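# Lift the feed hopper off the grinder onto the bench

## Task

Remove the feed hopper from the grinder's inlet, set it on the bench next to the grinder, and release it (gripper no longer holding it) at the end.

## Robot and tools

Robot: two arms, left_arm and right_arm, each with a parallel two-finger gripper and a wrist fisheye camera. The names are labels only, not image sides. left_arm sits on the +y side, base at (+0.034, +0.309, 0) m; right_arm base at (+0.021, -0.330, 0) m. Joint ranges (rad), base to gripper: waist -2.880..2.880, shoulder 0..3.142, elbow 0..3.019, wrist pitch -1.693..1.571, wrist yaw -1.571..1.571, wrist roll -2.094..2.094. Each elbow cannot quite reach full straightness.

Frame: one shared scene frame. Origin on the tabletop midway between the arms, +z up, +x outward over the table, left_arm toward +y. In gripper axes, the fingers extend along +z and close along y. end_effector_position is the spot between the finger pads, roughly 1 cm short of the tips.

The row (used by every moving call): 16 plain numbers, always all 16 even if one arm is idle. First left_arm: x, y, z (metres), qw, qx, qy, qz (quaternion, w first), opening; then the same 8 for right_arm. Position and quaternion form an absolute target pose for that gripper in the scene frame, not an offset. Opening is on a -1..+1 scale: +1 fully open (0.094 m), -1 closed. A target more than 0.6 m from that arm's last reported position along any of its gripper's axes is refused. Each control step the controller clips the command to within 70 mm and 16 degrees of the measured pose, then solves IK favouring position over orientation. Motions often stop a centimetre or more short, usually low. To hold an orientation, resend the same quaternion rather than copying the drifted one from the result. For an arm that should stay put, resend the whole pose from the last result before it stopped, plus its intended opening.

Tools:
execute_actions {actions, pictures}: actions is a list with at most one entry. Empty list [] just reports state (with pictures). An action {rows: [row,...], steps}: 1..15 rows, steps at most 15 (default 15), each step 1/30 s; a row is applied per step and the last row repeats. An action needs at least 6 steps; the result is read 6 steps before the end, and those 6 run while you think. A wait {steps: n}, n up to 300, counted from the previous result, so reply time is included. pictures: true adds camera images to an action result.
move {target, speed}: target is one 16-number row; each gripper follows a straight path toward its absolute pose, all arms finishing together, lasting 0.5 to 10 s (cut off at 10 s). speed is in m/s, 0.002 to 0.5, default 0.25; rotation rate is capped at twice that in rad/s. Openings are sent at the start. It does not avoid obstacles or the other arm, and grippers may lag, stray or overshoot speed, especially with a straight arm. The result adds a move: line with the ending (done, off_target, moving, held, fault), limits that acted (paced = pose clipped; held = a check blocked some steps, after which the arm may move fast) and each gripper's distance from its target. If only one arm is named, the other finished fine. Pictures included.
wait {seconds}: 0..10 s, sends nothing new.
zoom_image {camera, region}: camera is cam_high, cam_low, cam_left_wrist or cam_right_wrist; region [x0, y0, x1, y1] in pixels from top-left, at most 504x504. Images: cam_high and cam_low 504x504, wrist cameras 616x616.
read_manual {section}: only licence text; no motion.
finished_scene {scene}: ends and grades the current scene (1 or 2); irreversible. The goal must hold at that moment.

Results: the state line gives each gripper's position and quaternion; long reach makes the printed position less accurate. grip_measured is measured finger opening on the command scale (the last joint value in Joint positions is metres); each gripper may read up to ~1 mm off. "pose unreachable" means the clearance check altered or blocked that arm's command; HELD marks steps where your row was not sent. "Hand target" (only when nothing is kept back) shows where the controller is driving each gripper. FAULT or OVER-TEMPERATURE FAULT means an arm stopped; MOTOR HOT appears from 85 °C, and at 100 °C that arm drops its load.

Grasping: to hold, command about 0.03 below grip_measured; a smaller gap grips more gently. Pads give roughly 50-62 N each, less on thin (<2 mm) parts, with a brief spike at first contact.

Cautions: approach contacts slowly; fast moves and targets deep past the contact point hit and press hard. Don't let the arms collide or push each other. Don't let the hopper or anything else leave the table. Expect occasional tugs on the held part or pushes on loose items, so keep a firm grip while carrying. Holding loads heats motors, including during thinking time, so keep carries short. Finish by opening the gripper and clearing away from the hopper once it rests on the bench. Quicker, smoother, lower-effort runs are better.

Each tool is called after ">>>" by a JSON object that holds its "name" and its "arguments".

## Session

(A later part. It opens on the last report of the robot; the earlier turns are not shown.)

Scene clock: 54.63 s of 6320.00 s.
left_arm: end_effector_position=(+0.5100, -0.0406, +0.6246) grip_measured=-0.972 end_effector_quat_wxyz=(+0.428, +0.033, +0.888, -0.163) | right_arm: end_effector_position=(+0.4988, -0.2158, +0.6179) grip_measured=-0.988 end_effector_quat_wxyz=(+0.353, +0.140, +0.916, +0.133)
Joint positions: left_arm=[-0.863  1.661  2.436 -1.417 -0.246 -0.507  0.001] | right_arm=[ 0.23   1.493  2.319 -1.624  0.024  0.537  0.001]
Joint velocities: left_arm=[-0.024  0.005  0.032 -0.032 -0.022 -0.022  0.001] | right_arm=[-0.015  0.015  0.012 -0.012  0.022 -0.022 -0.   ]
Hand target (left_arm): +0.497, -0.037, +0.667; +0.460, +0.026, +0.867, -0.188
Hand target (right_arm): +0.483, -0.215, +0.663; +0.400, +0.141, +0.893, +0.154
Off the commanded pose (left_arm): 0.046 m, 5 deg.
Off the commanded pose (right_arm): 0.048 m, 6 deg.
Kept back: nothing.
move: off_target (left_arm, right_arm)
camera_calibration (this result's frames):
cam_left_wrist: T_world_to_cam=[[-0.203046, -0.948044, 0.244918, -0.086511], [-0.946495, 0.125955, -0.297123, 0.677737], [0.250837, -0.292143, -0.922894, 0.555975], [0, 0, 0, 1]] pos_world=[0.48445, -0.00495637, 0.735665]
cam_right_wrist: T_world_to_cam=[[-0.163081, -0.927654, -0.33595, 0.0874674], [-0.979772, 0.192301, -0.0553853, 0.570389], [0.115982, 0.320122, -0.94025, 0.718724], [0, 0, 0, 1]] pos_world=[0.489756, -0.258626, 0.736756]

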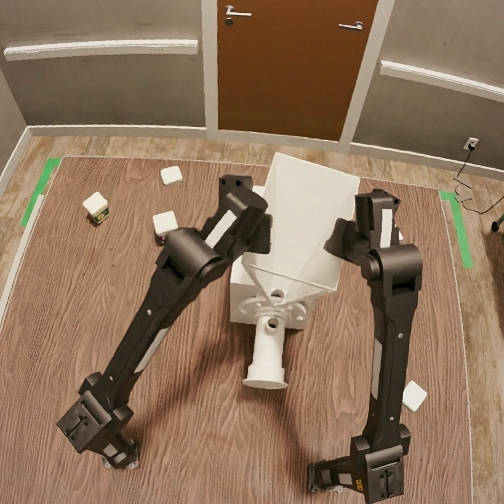

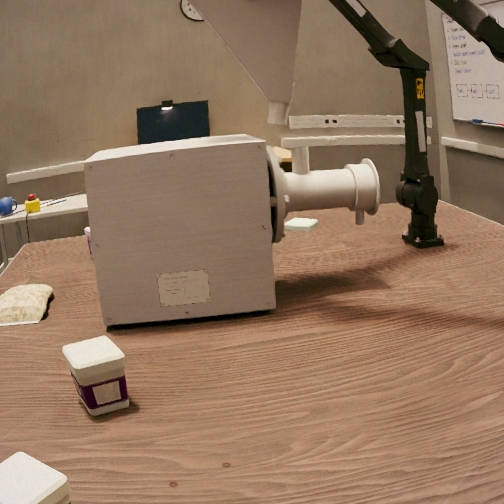

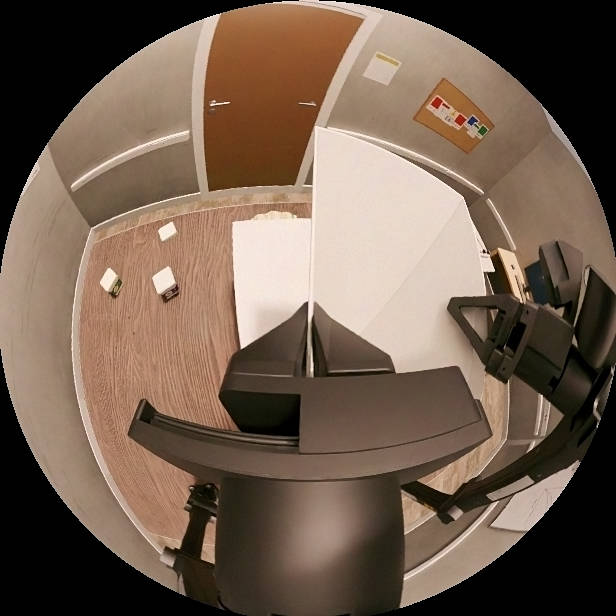

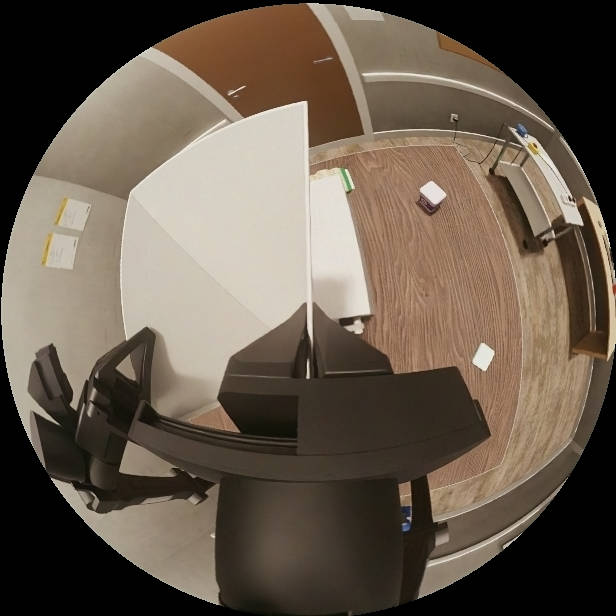

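>>> {"name": "move", "arguments": {"target": [0.42,-0.05,0.66,0.46,0.027,0.868,-0.185,-1,0.41,-0.225,0.655,0.40,0.14,0.893,0.15,-1], "speed": 0.06}}

>>> {"name": "move", "arguments": {"target": [0.42,-0.17,0.62,0.46,0.027,0.868,-0.185,-1,0.41,-0.345,0.615,0.40,0.14,0.893,0.15,-1], "speed": 0.06}}

Scene clock: 57.93 s of 6320.00 s.
left_arm: end_effector_position=(+0.4314, -0.0529, +0.6347) grip_measured=-0.970 end_effector_quat_wxyz=(+0.437, +0.038, +0.884, -0.161) | right_arm: end_effector_position=(+0.4190, -0.2288, +0.6267) grip_measured=-0.987 end_effector_quat_wxyz=(+0.364, +0.142, +0.911, +0.134)
Joint positions: left_arm=[-1.014  1.527  2.295 -1.421 -0.376 -0.584  0.001] | right_arm=[ 0.259  1.287  2.132 -1.62   0.053  0.559  0.001]
Joint velocities: left_arm=[-0.005 -0.015 -0.017  0.002  0.007 -0.066 -0.002] | right_arm=[-0.005 -0.005 -0.027  0.007 -0.037  0.007 -0.   ]
Hand target (left_arm): +0.420, -0.048, +0.659; +0.459, +0.027, +0.868, -0.186
Hand target (right_arm): +0.408, -0.226, +0.653; +0.399, +0.141, +0.893, +0.152
Off the commanded pose (left_arm): 0.028 m, 4 deg.
Off the commanded pose (right_arm): 0.030 m, 5 deg.
Kept back: nothing.
move: off_target (left_arm, right_arm)
camera_calibration (this result's frames):
cam_left_wrist: T_world_to_cam=[[-0.212591, -0.948501, 0.234842, -0.106136], [-0.938998, 0.131811, -0.31766, 0.618036], [0.270346, -0.288048, -0.918663, 0.570486], [0, 0, 0, 1]] pos_world=[0.403543, -0.017807, 0.745335]
cam_right_wrist: T_world_to_cam=[[-0.162049, -0.926212, -0.3404, 0.0680119], [-0.976603, 0.199954, -0.0791489, 0.510528], [0.141373, 0.31961, -0.936944, 0.727574], [0, 0, 0, 1]] pos_world=[0.406745, -0.271628, 0.745255]

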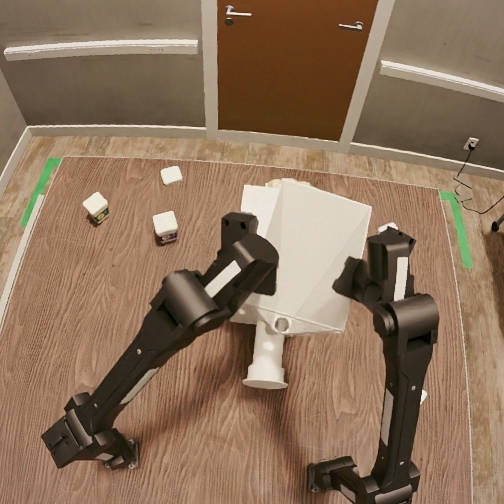

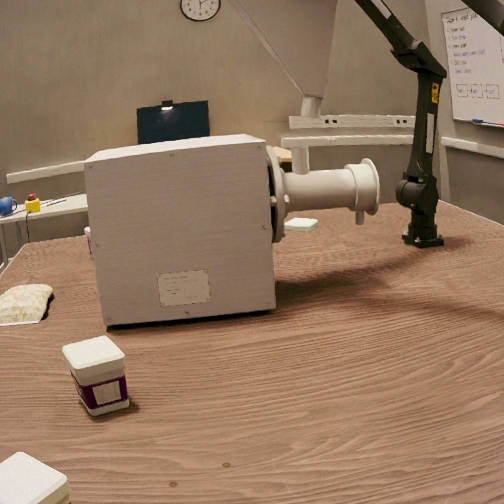

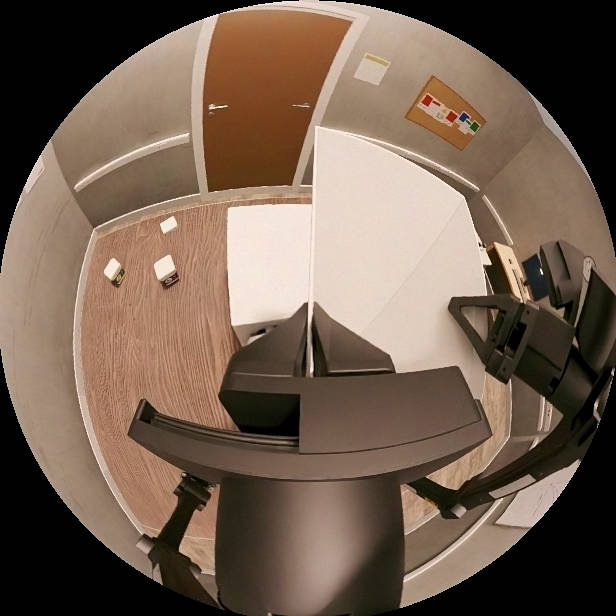

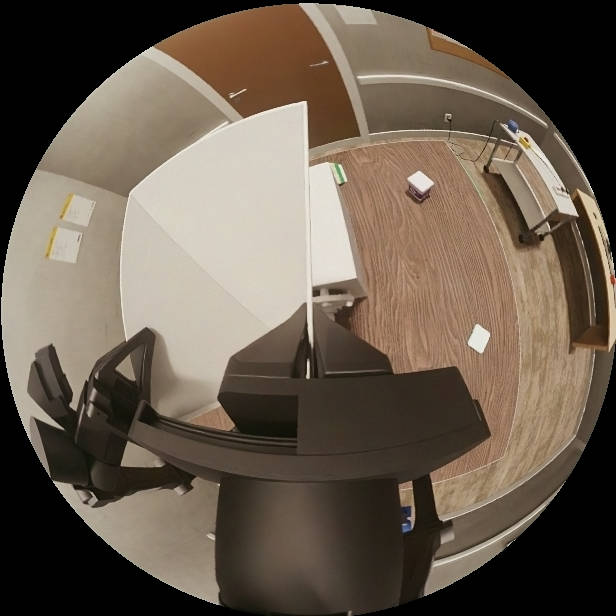

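Scene clock: 60.23 s of 6320.00 s.
left_arm: end_effector_position=(+0.4250, -0.1643, +0.5830) grip_measured=-0.972 end_effector_quat_wxyz=(+0.435, +0.028, +0.886, -0.159) | right_arm: end_effector_position=(+0.4193, -0.3372, +0.5736) grip_measured=-0.987 end_effector_quat_wxyz=(+0.344, +0.124, +0.921, +0.136)
Joint positions: left_arm=[-1.175  1.692  2.342 -1.363 -0.509 -0.717  0.001] | right_arm=[-0.137  1.192  1.894 -1.55  -0.248  0.238  0.001]
Joint velocities: left_arm=[-0.005  0.005  0.027 -0.007  0.007 -0.051 -0.002] | right_arm=[-0.015 -0.005  0.012  0.032 -0.007  0.051 -0.001]
Hand target (left_arm): +0.419, -0.167, +0.619; +0.461, +0.027, +0.867, -0.187
Hand target (right_arm): +0.406, -0.341, +0.614; +0.399, +0.136, +0.895, +0.144
Off the commanded pose (left_arm): 0.038 m, 5 deg.
Off the commanded pose (right_arm): 0.043 m, 8 deg.
Kept back: nothing.
move: off_target (left_arm, right_arm)
camera_calibration (this result's frames):
cam_left_wrist: T_world_to_cam=[[-0.193258, -0.951398, 0.239776, -0.212551], [-0.943958, 0.113648, -0.309883, 0.604776], [0.267572, -0.286226, -0.920043, 0.49493], [0, 0, 0, 1]] pos_world=[0.397376, -0.129291, 0.693731]
cam_right_wrist: T_world_to_cam=[[-0.135353, -0.934845, -0.328246, -0.0714869], [-0.986623, 0.157549, -0.0418653, 0.496878], [0.0908525, 0.318188, -0.943664, 0.737066], [0, 0, 0, 1]] pos_world=[0.413591, -0.379638, 0.69288]

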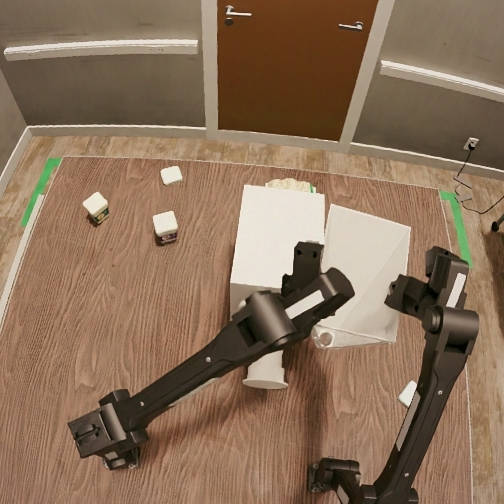

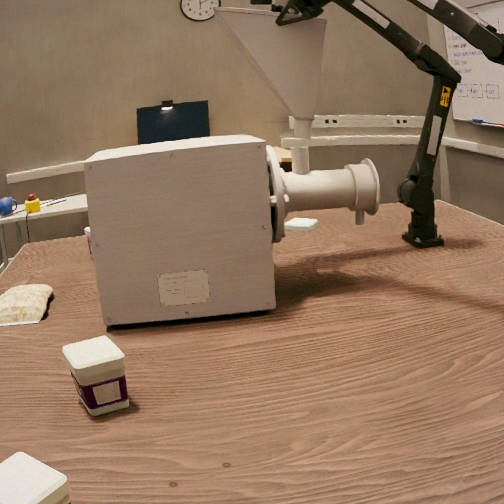

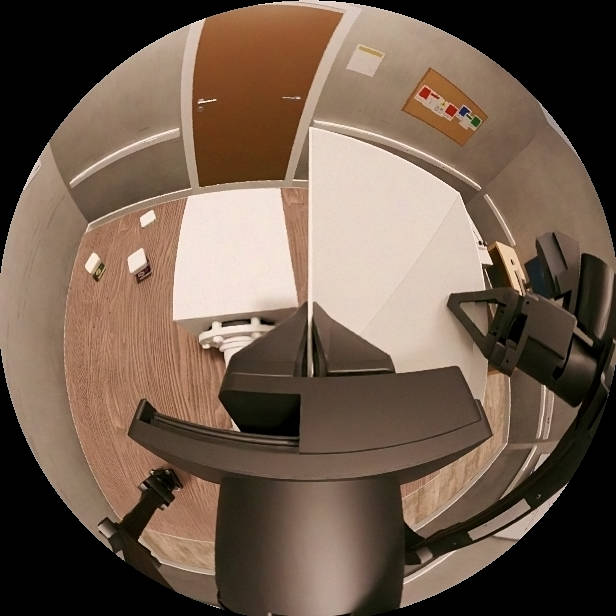

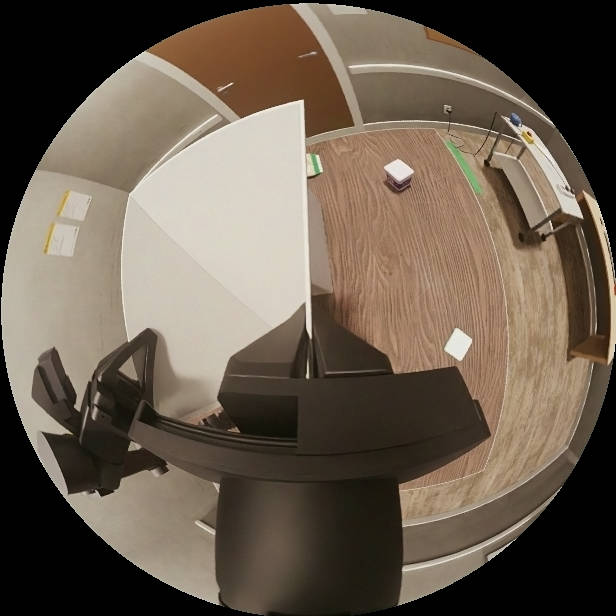

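>>> {"name": "move", "arguments": {"target": [0.42,-0.30,0.54,0.46,0.027,0.868,-0.185,-1,0.41,-0.475,0.535,0.40,0.14,0.893,0.15,-1], "speed": 0.06}}

>>> {"name": "move", "arguments": {"target": [0.42,-0.31,0.40,0.46,0.027,0.868,-0.185,-1,0.41,-0.485,0.395,0.40,0.14,0.893,0.15,-1], "speed": 0.06}}

Scene clock: 64.43 s of 6320.00 s.
left_arm: end_effector_position=(+0.4190, -0.2975, +0.5101) grip_measured=-0.973 end_effector_quat_wxyz=(+0.444, +0.038, +0.880, -0.163) | right_arm: end_effector_position=(+0.4133, -0.4677, +0.4947) grip_measured=-0.987 end_effector_quat_wxyz=(+0.347, +0.124, +0.918, +0.147)
Joint positions: left_arm=[-1.299  1.95   2.494 -1.279 -0.601 -0.78   0.001] | right_arm=[-0.562  1.185  1.653 -1.45  -0.533 -0.116  0.001]
Joint velocities: left_arm=[-0.005 -0.005  0.002 -0.007  0.051  0.007  0.001] | right_arm=[-0.024 -0.005 -0.007  0.007 -0.051  0.007 -0.   ]
Hand target (left_arm): +0.419, -0.298, +0.540; +0.460, +0.027, +0.867, -0.187
Hand target (right_arm): +0.409, -0.471, +0.534; +0.396, +0.135, +0.897, +0.144
Off the commanded pose (left_arm): 0.030 m, 4 deg.
Off the commanded pose (right_arm): 0.041 m, 7 deg.
Kept back: nothing.
move: off_target (left_arm, right_arm)
camera_calibration (this result's frames):
cam_left_wrist: T_world_to_cam=[[-0.21715, -0.947336, 0.235371, -0.309544], [-0.934146, 0.131715, -0.331695, 0.604059], [0.283225, -0.291899, -0.913553, 0.37975], [0, 0, 0, 1]] pos_world=[0.389507, -0.261958, 0.620143]
cam_right_wrist: T_world_to_cam=[[-0.126007, -0.928633, -0.348947, -0.210876], [-0.987102, 0.152383, -0.0490803, 0.509546], [0.0987512, 0.338262, -0.935856, 0.706875], [0, 0, 0, 1]] pos_world=[0.406597, -0.512582, 0.612958]

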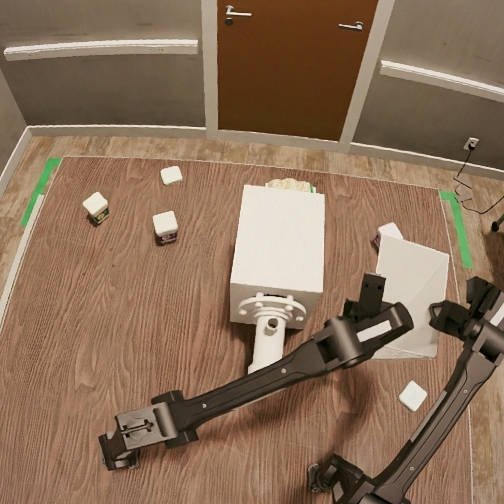

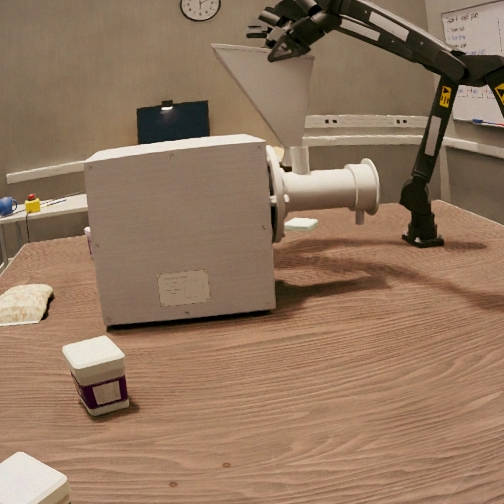

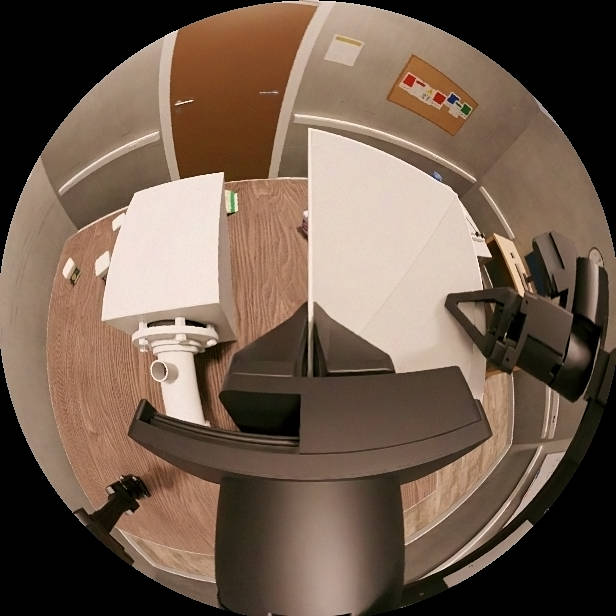

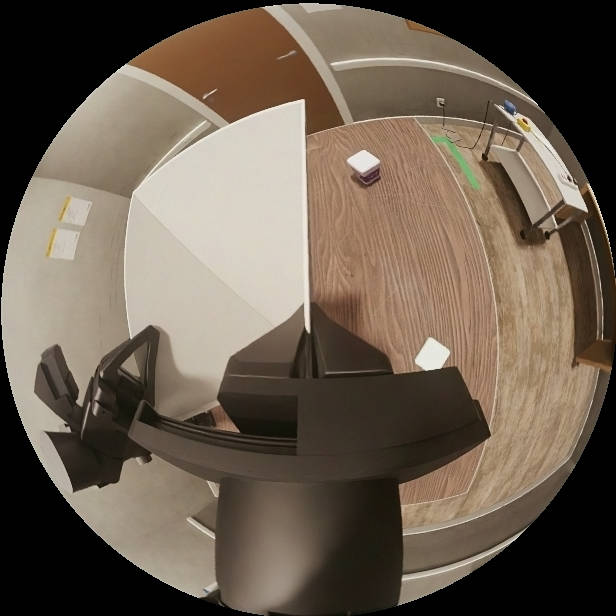

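Scene clock: 66.63 s of 6320.00 s.
left_arm: end_effector_position=(+0.4216, -0.3183, +0.3621) grip_measured=-0.973 end_effector_quat_wxyz=(+0.442, +0.048, +0.882, -0.154) | right_arm: end_effector_position=(+0.4133, -0.4875, +0.3425) grip_measured=-0.988 end_effector_quat_wxyz=(+0.343, +0.135, +0.917, +0.152)
Joint positions: left_arm=[-1.309  1.856  1.947 -0.844 -0.606 -0.772  0.001] | right_arm=[-0.613  1.113  1.188 -1.087 -0.561 -0.141  0.001]
Joint velocities: left_arm=[-0.005 -0.005 -0.012  0.012 -0.081 -0.022  0.002] | right_arm=[-0.005 -0.024 -0.007  0.027 -0.007  0.051 -0.   ]
Hand target (left_arm): +0.420, -0.310, +0.400; +0.459, +0.027, +0.868, -0.185
Hand target (right_arm): +0.410, -0.485, +0.395; +0.398, +0.138, +0.894, +0.151
Off the commanded pose (left_arm): 0.039 m, 5 deg.
Off the commanded pose (right_arm): 0.053 m, 7 deg.
Kept back: nothing.
move: off_target (left_arm, right_arm)
camera_calibration (this result's frames):
cam_left_wrist: T_world_to_cam=[[-0.226097, -0.950536, 0.21298, -0.282901], [-0.933367, 0.148831, -0.326613, 0.563464], [0.278759, -0.272635, -0.920849, 0.248424], [0, 0, 0, 1]] pos_world=[0.392705, -0.28504, 0.473048]
cam_right_wrist: T_world_to_cam=[[-0.144746, -0.919546, -0.365355, -0.264624], [-0.984726, 0.16998, -0.0376884, 0.508746], [0.0967594, 0.354319, -0.930105, 0.577822], [0, 0, 0, 1]] pos_world=[0.406763, -0.534544, 0.459927]

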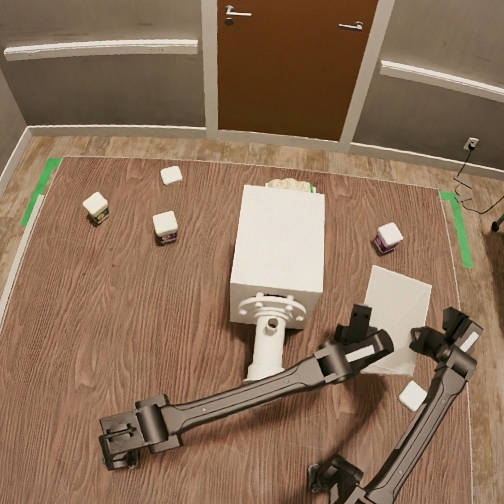

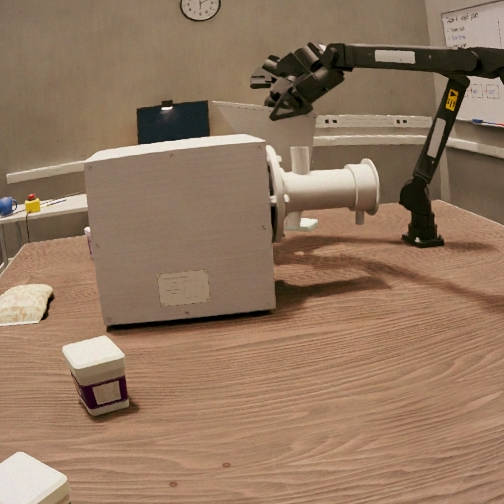

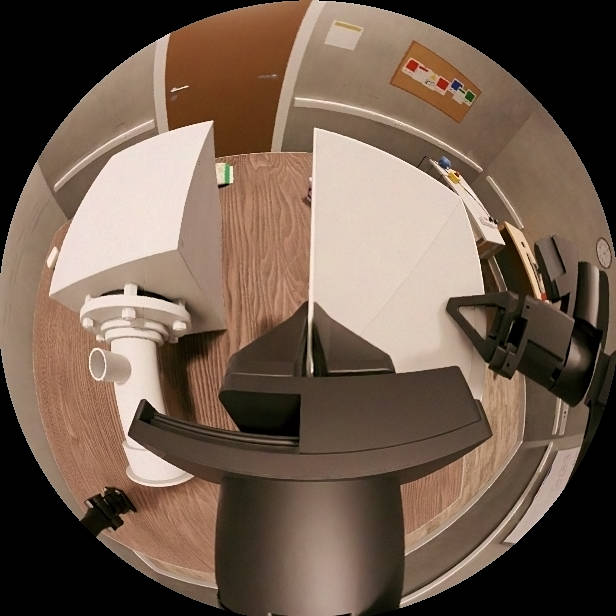

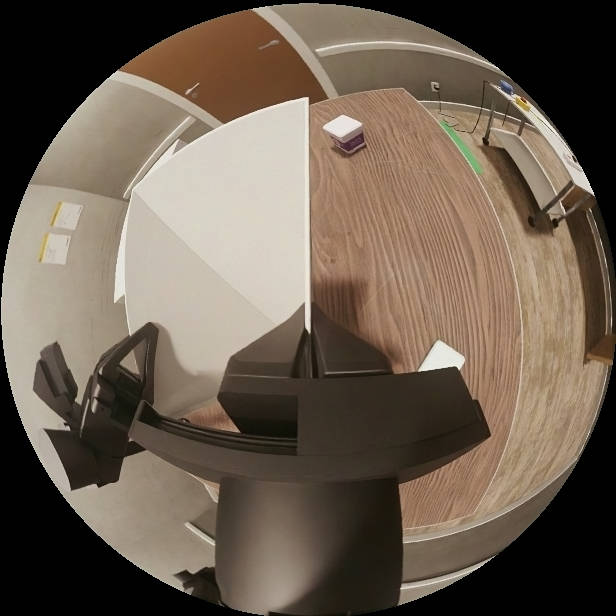

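>>> {"name": "move", "arguments": {"target": [0.42,-0.315,0.335,0.46,0.027,0.868,-0.185,-1,0.41,-0.488,0.33,0.40,0.14,0.893,0.15,-1], "speed": 0.03}}

>>> {"name": "zoom_image", "arguments": {"camera": "cam_low", "region": [160, 40, 400, 280]}}

Scene clock: 69.13 s of 6320.00 s.
left_arm: end_effector_position=(+0.4170, -0.3203, +0.2999) grip_measured=-0.973 end_effector_quat_wxyz=(+0.442, +0.054, +0.882, -0.154) | right_arm: end_effector_position=(+0.4073, -0.4893, +0.2797) grip_measured=-0.988 end_effector_quat_wxyz=(+0.346, +0.142, +0.915, +0.151)
Joint positions: left_arm=[-1.315  1.853  1.78  -0.681 -0.606 -0.765  0.001] | right_arm=[-0.626  1.099  1.011 -0.921 -0.563 -0.138  0.001]
Joint velocities: left_arm=[-0.015 -0.005  0.002  0.007 -0.022  0.037 -0.   ] | right_arm=[ 0.005  0.005 -0.012  0.007 -0.007 -0.037 -0.   ]
Hand target (left_arm): +0.420, -0.315, +0.334; +0.459, +0.027, +0.869, -0.185
Hand target (right_arm): +0.408, -0.487, +0.329; +0.399, +0.138, +0.894, +0.151
Off the commanded pose (left_arm): 0.036 m, 5 deg.
Off the commanded pose (right_arm): 0.050 m, 7 deg.
Kept back: nothing.
move: off_target (left_arm, right_arm)
camera_calibration (this result's frames):
cam_left_wrist: T_world_to_cam=[[-0.236877, -0.949383, 0.206304, -0.265755], [-0.93107, 0.161184, -0.327304, 0.542367], [0.277484, -0.269614, -0.922123, 0.193711], [0, 0, 0, 1]] pos_world=[0.388279, -0.287497, 0.41097]
cam_right_wrist: T_world_to_cam=[[-0.156104, -0.916785, -0.367609, -0.283492], [-0.982085, 0.183831, -0.041417, 0.507507], [0.105548, 0.354558, -0.929058, 0.516936], [0, 0, 0, 1]] pos_world=[0.399599, -0.53648, 0.397069]

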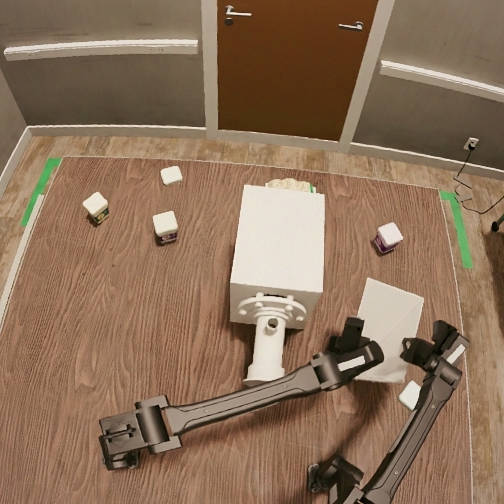

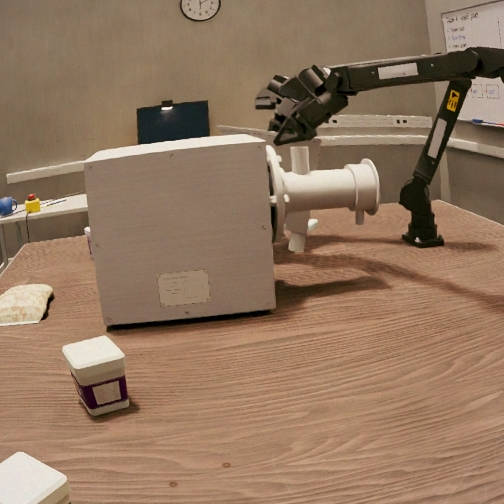

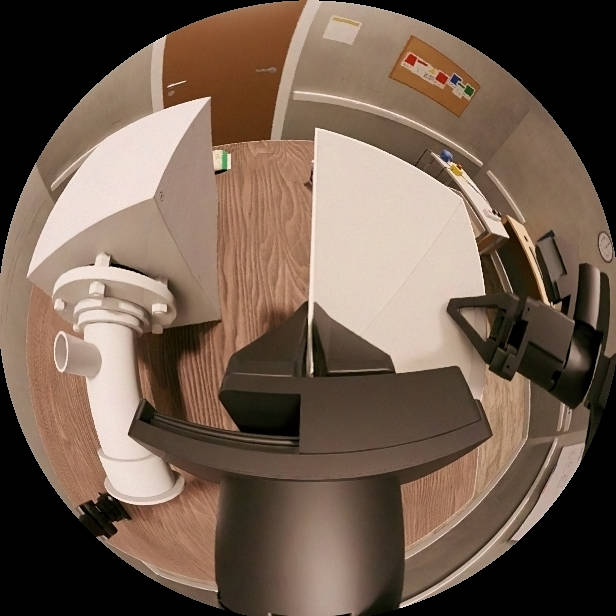

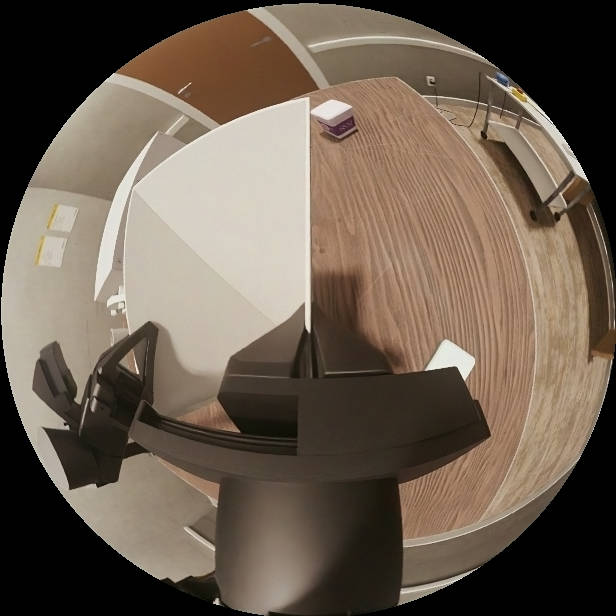

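Region (160, 40, 400, 280) of cam_low's 504x504 image, scaled by 2.100, with more detail than that image has.

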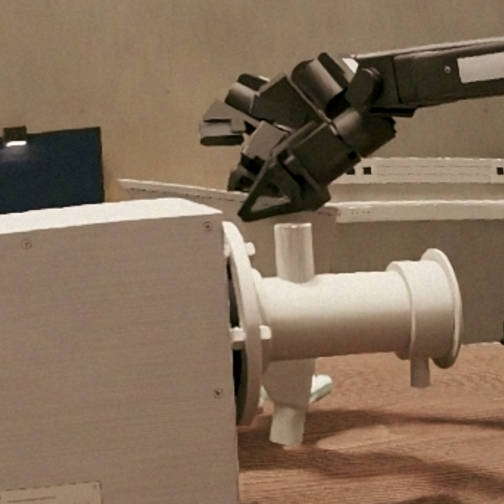

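>>> {"name": "move", "arguments": {"target": [0.43,-0.318,0.295,0.44,0.035,0.88,-0.17,-1,0.42,-0.49,0.285,0.37,0.14,0.906,0.15,-1], "speed": 0.025}}

>>> {"name": "zoom_image", "arguments": {"camera": "cam_low", "region": [160, 40, 400, 280]}}

Scene clock: 70.70 s of 6320.00 s.
left_arm: end_effector_position=(+0.4188, -0.3202, +0.2969) grip_measured=-0.973 end_effector_quat_wxyz=(+0.436, +0.061, +0.884, -0.156) | right_arm: end_effector_position=(+0.4117, -0.4891, +0.2738) grip_measured=-0.989 end_effector_quat_wxyz=(+0.352, +0.141, +0.913, +0.149)
Joint positions: left_arm=[-1.309  1.853  1.775 -0.676 -0.586 -0.754  0.001] | right_arm=[-0.619  1.102  0.992 -0.879 -0.562 -0.127  0.001]
Joint velocities: left_arm=[ 0.005 -0.005  0.007 -0.017 -0.037 -0.022  0.   ] | right_arm=[-0.005  0.005  0.002 -0.012 -0.081 -0.007 -0.   ]
Hand target (left_arm): +0.430, -0.318, +0.295; +0.440, +0.035, +0.881, -0.170
Hand target (right_arm): +0.419, -0.490, +0.285; +0.370, +0.140, +0.906, +0.151
Off the commanded pose (left_arm): 0.012 m, 3 deg.
Off the commanded pose (right_arm): 0.014 m, 2 deg.
Kept back: nothing.
move: off_target (left_arm, right_arm)
camera_calibration (this result's frames):
cam_left_wrist: T_world_to_cam=[[-0.248949, -0.946354, 0.206007, -0.258517], [-0.931411, 0.175621, -0.318796, 0.545253], [0.265515, -0.271242, -0.925165, 0.195951], [0, 0, 0, 1]] pos_world=[0.391469, -0.287256, 0.408368]
cam_right_wrist: T_world_to_cam=[[-0.152706, -0.918407, -0.364979, -0.287724], [-0.98113, 0.185204, -0.0555312, 0.515706], [0.118596, 0.349612, -0.929358, 0.503146], [0, 0, 0, 1]] pos_world=[0.402367, -0.535664, 0.391227]

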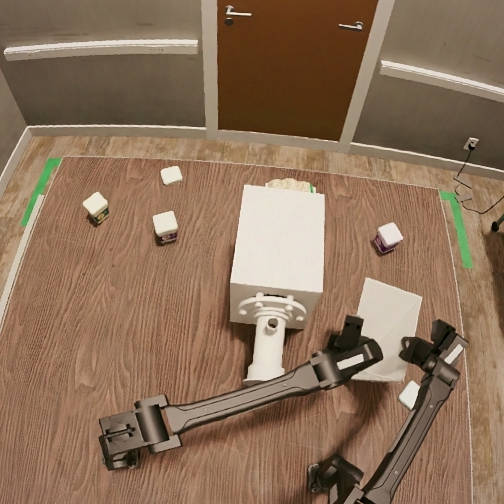

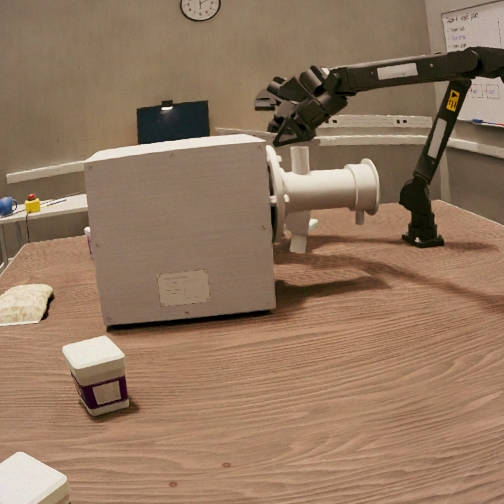

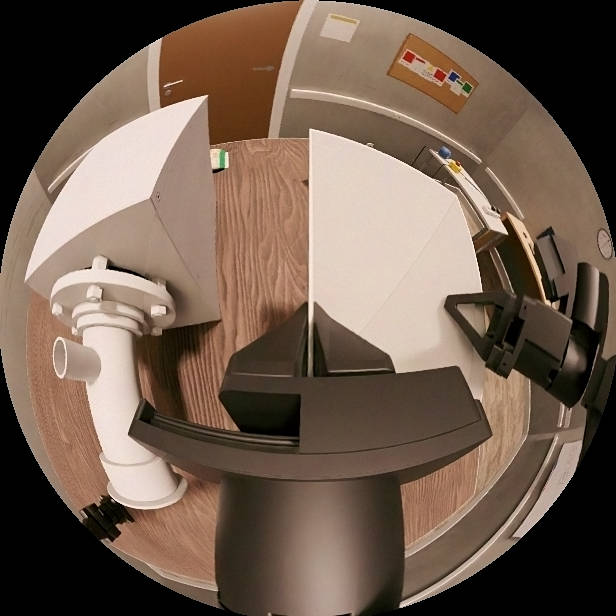

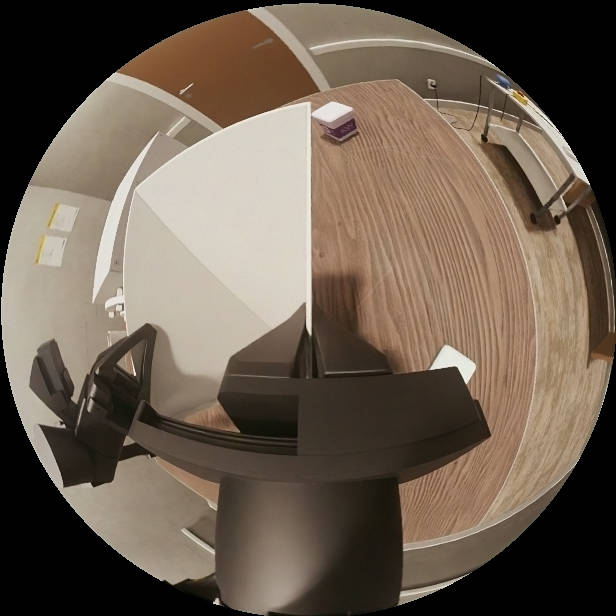

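Region (160, 40, 400, 280) of cam_low's 504x504 image, scaled by 2.100, with more detail than that image has.

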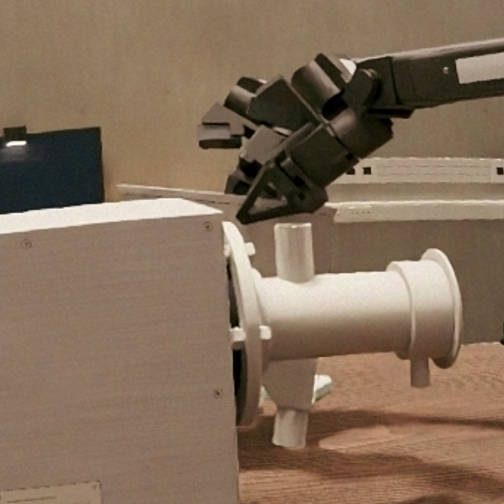

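>>> {"name": "move", "arguments": {"target": [0.535,-0.341,0.265,0.235,0.042,0.9615,-0.133,-1,0.52,-0.508,0.245,0.144,0.182,0.961,0.149,-1], "speed": 0.05}}

Scene clock: 75.93 s of 6320.00 s.
left_arm: end_effector_position=(+0.5256, -0.3387, +0.2568) grip_measured=-0.973 end_effector_quat_wxyz=(+0.230, +0.049, +0.964, -0.124) | right_arm: end_effector_position=(+0.5090, -0.5057, +0.2252) grip_measured=-0.989 end_effector_quat_wxyz=(+0.131, +0.182, +0.962, +0.154)
Joint positions: left_arm=[-1.123  2.344  2.655 -1.392 -0.207 -0.813  0.001] | right_arm=[-0.479  1.585  1.447 -1.255 -0.369 -0.057  0.001]
Joint velocities: left_arm=[ 0.005  0.044  0.081 -0.066 -0.066 -0.066 -0.   ] | right_arm=[-0.005 -0.005 -0.002 -0.007  0.081 -0.007  0.   ]
Hand target (left_arm): +0.534, -0.341, +0.265; +0.238, +0.042, +0.961, -0.131
Hand target (right_arm): +0.520, -0.508, +0.246; +0.146, +0.181, +0.961, +0.148
Off the commanded pose (left_arm): 0.013 m, 1 deg.
Off the commanded pose (right_arm): 0.023 m, 2 deg.
Kept back: nothing.
move: off_target (left_arm, right_arm)
camera_calibration (this result's frames):
cam_left_wrist: T_world_to_cam=[[-0.162661, -0.96548, 0.203443, -0.292373], [-0.973743, 0.190361, 0.124852, 0.5485], [-0.15927, -0.177793, -0.971094, 0.392142], [0, 0, 0, 1]] pos_world=[0.548996, -0.316973, 0.371807]
cam_right_wrist: T_world_to_cam=[[-0.308698, -0.888909, -0.338447, -0.217435], [-0.904056, 0.163618, 0.394858, 0.45997], [-0.295616, 0.427866, -0.854132, 0.685684], [0, 0, 0, 1]] pos_world=[0.551416, -0.56192, 0.330452]

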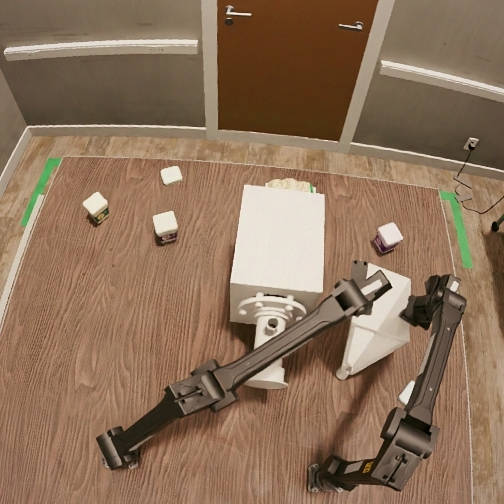

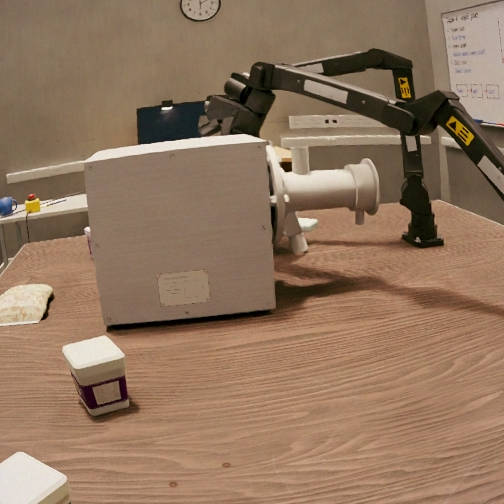

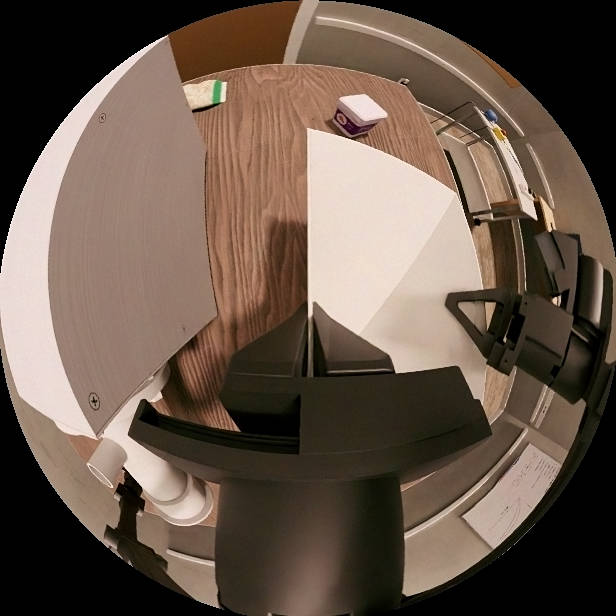

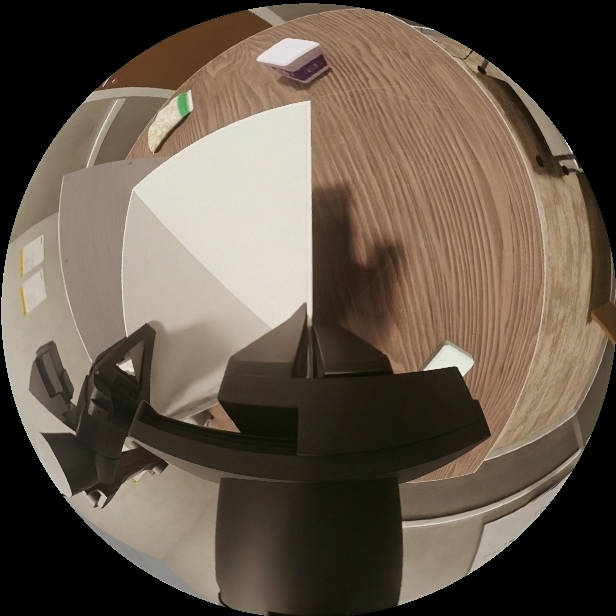

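>>> {"name": "move", "arguments": {"target": [0.526,-0.339,0.26,0.23,0.049,0.964,-0.124,-0.6,0.515,-0.507,0.25,0.144,0.182,0.961,0.149,-1], "speed": 0.03}}

>>> {"name": "move", "arguments": {"target": [0.47,-0.30,0.36,0.3,0.049,0.944,-0.124,-0.6,0.515,-0.507,0.25,0.144,0.182,0.961,0.149,-1], "speed": 0.08}}

Scene clock: 81.13 s of 6320.00 s.
left_arm: end_effector_position=(+0.5256, -0.3387, +0.2570) grip_measured=-0.602 end_effector_quat_wxyz=(+0.229, +0.048, +0.964, -0.124) | right_arm: end_effector_position=(+0.5048, -0.5059, +0.2220) grip_measured=-0.989 end_effector_quat_wxyz=(+0.119, +0.193, +0.962, +0.152)
Joint positions: left_arm=[-1.123  2.347  2.66  -1.395 -0.207 -0.813  0.019] | right_arm=[-0.479  1.588  1.446 -1.272 -0.356 -0.04   0.001]
Joint velocities: left_arm=[-0.015 -0.015  0.007 -0.002 -0.037 -0.066 -0.001] | right_arm=[ 0.005 -0.015 -0.007 -0.007  0.051  0.022 -0.001]
Hand target (left_arm): +0.526, -0.339, +0.260; +0.230, +0.049, +0.964, -0.124
Hand target (right_arm): +0.513, -0.506, +0.250; +0.144, +0.182, +0.961, +0.149
Off the commanded pose (left_arm): 0.003 m, 0 deg.
Off the commanded pose (right_arm): 0.030 m, 3 deg.
Kept back: nothing.
After step 90, 1.13 s passed at rest.
move: off_target (right_arm)
camera_calibration (this result's frames):
cam_left_wrist: T_world_to_cam=[[-0.162234, -0.965628, 0.203083, -0.292613], [-0.973738, 0.189983, 0.12546, 0.548217], [-0.15973, -0.177396, -0.971091, 0.392678], [0, 0, 0, 1]] pos_world=[0.54907, -0.317047, 0.371971]
cam_right_wrist: T_world_to_cam=[[-0.333911, -0.882392, -0.331493, -0.205567], [-0.889418, 0.178483, 0.420808, 0.451791], [-0.312152, 0.435348, -0.844413, 0.691852], [0, 0, 0, 1]] pos_world=[0.549153, -0.563224, 0.325947]

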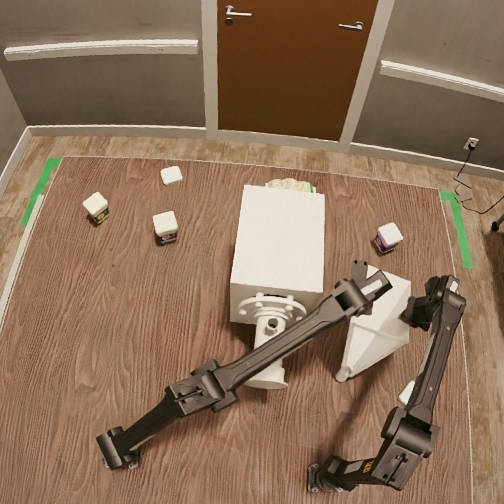

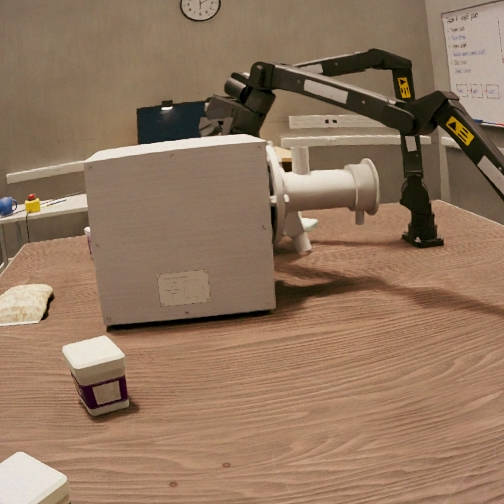

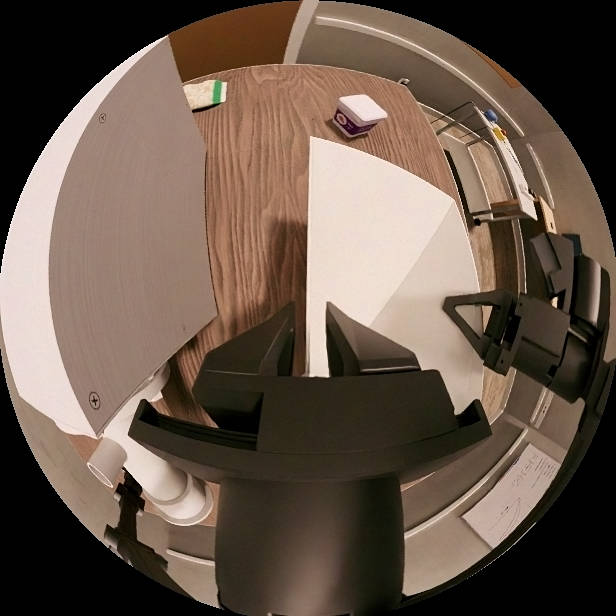

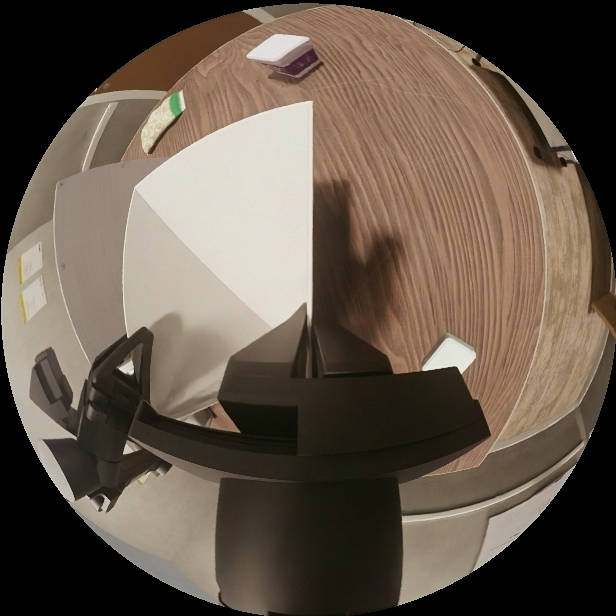

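Scene clock: 83.10 s of 6320.00 s.
left_arm: end_effector_position=(+0.4757, -0.2976, +0.3443) grip_measured=-0.602 end_effector_quat_wxyz=(+0.290, +0.052, +0.949, -0.109) | right_arm: end_effector_position=(+0.5047, -0.5065, +0.2188) grip_measured=-0.989 end_effector_quat_wxyz=(+0.115, +0.198, +0.962, +0.151)
Joint positions: left_arm=[-1.176  2.071  2.38  -1.339 -0.341 -0.813  0.019] | right_arm=[-0.478  1.593  1.446 -1.273 -0.352 -0.032  0.001]
Joint velocities: left_arm=[-0.005 -0.005 -0.007 -0.012 -0.066  0.022 -0.001] | right_arm=[-0.015 -0.005  0.002  0.002  0.037  0.007 -0.001]
Hand target (left_arm): +0.470, -0.299, +0.359; +0.300, +0.049, +0.945, -0.125
Hand target (right_arm): +0.513, -0.506, +0.250; +0.144, +0.182, +0.961, +0.149
Off the commanded pose (left_arm): 0.017 m, 2 deg.
Off the commanded pose (right_arm): 0.033 m, 4 deg.
Kept back: nothing.
move: off_target (left_arm, right_arm)
camera_calibration (this result's frames):
cam_left_wrist: T_world_to_cam=[[-0.172732, -0.971439, 0.162696, -0.261552], [-0.98439, 0.17592, 0.00528691, 0.523093], [-0.0337573, -0.159243, -0.986662, 0.427686], [0, 0, 0, 1]] pos_world=[0.484186, -0.277998, 0.461769]
cam_right_wrist: T_world_to_cam=[[-0.344205, -0.879143, -0.329592, -0.20067], [-0.883825, 0.18494, 0.429709, 0.451683], [-0.316821, 0.43921, -0.840666, 0.69286], [0, 0, 0, 1]] pos_world=[0.54965, -0.564262, 0.322232]

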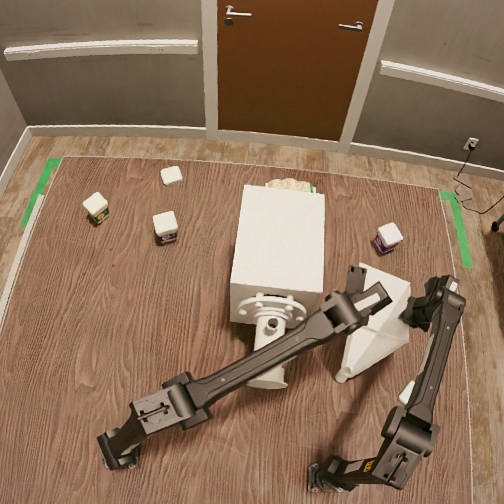

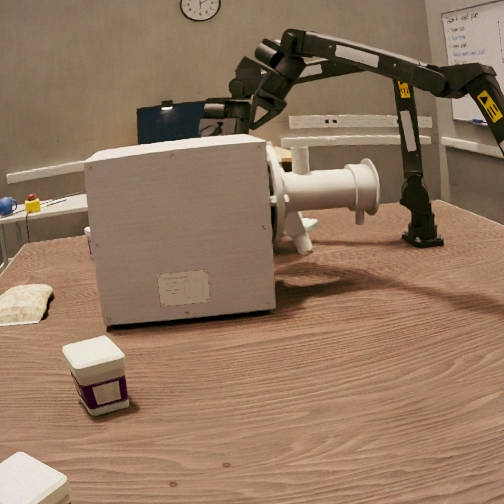

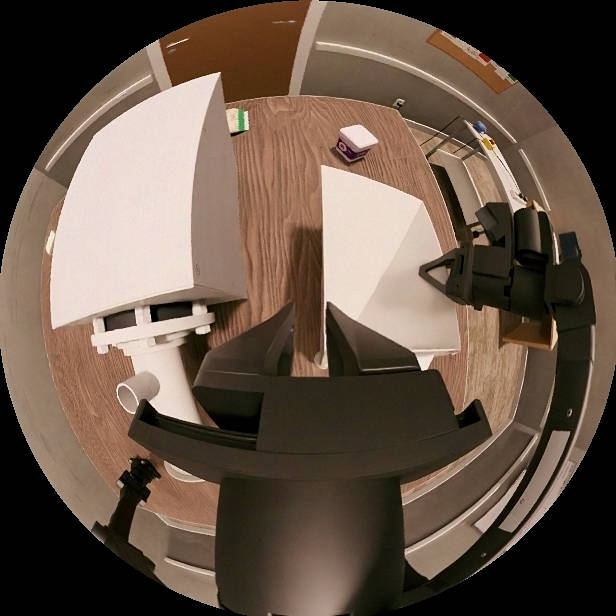

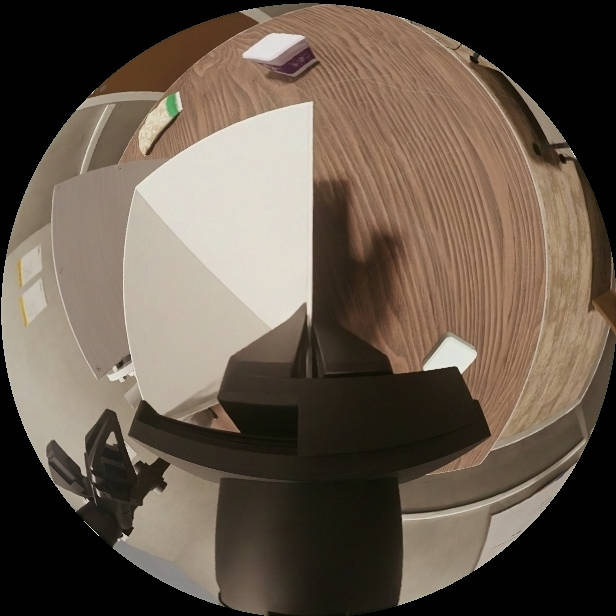

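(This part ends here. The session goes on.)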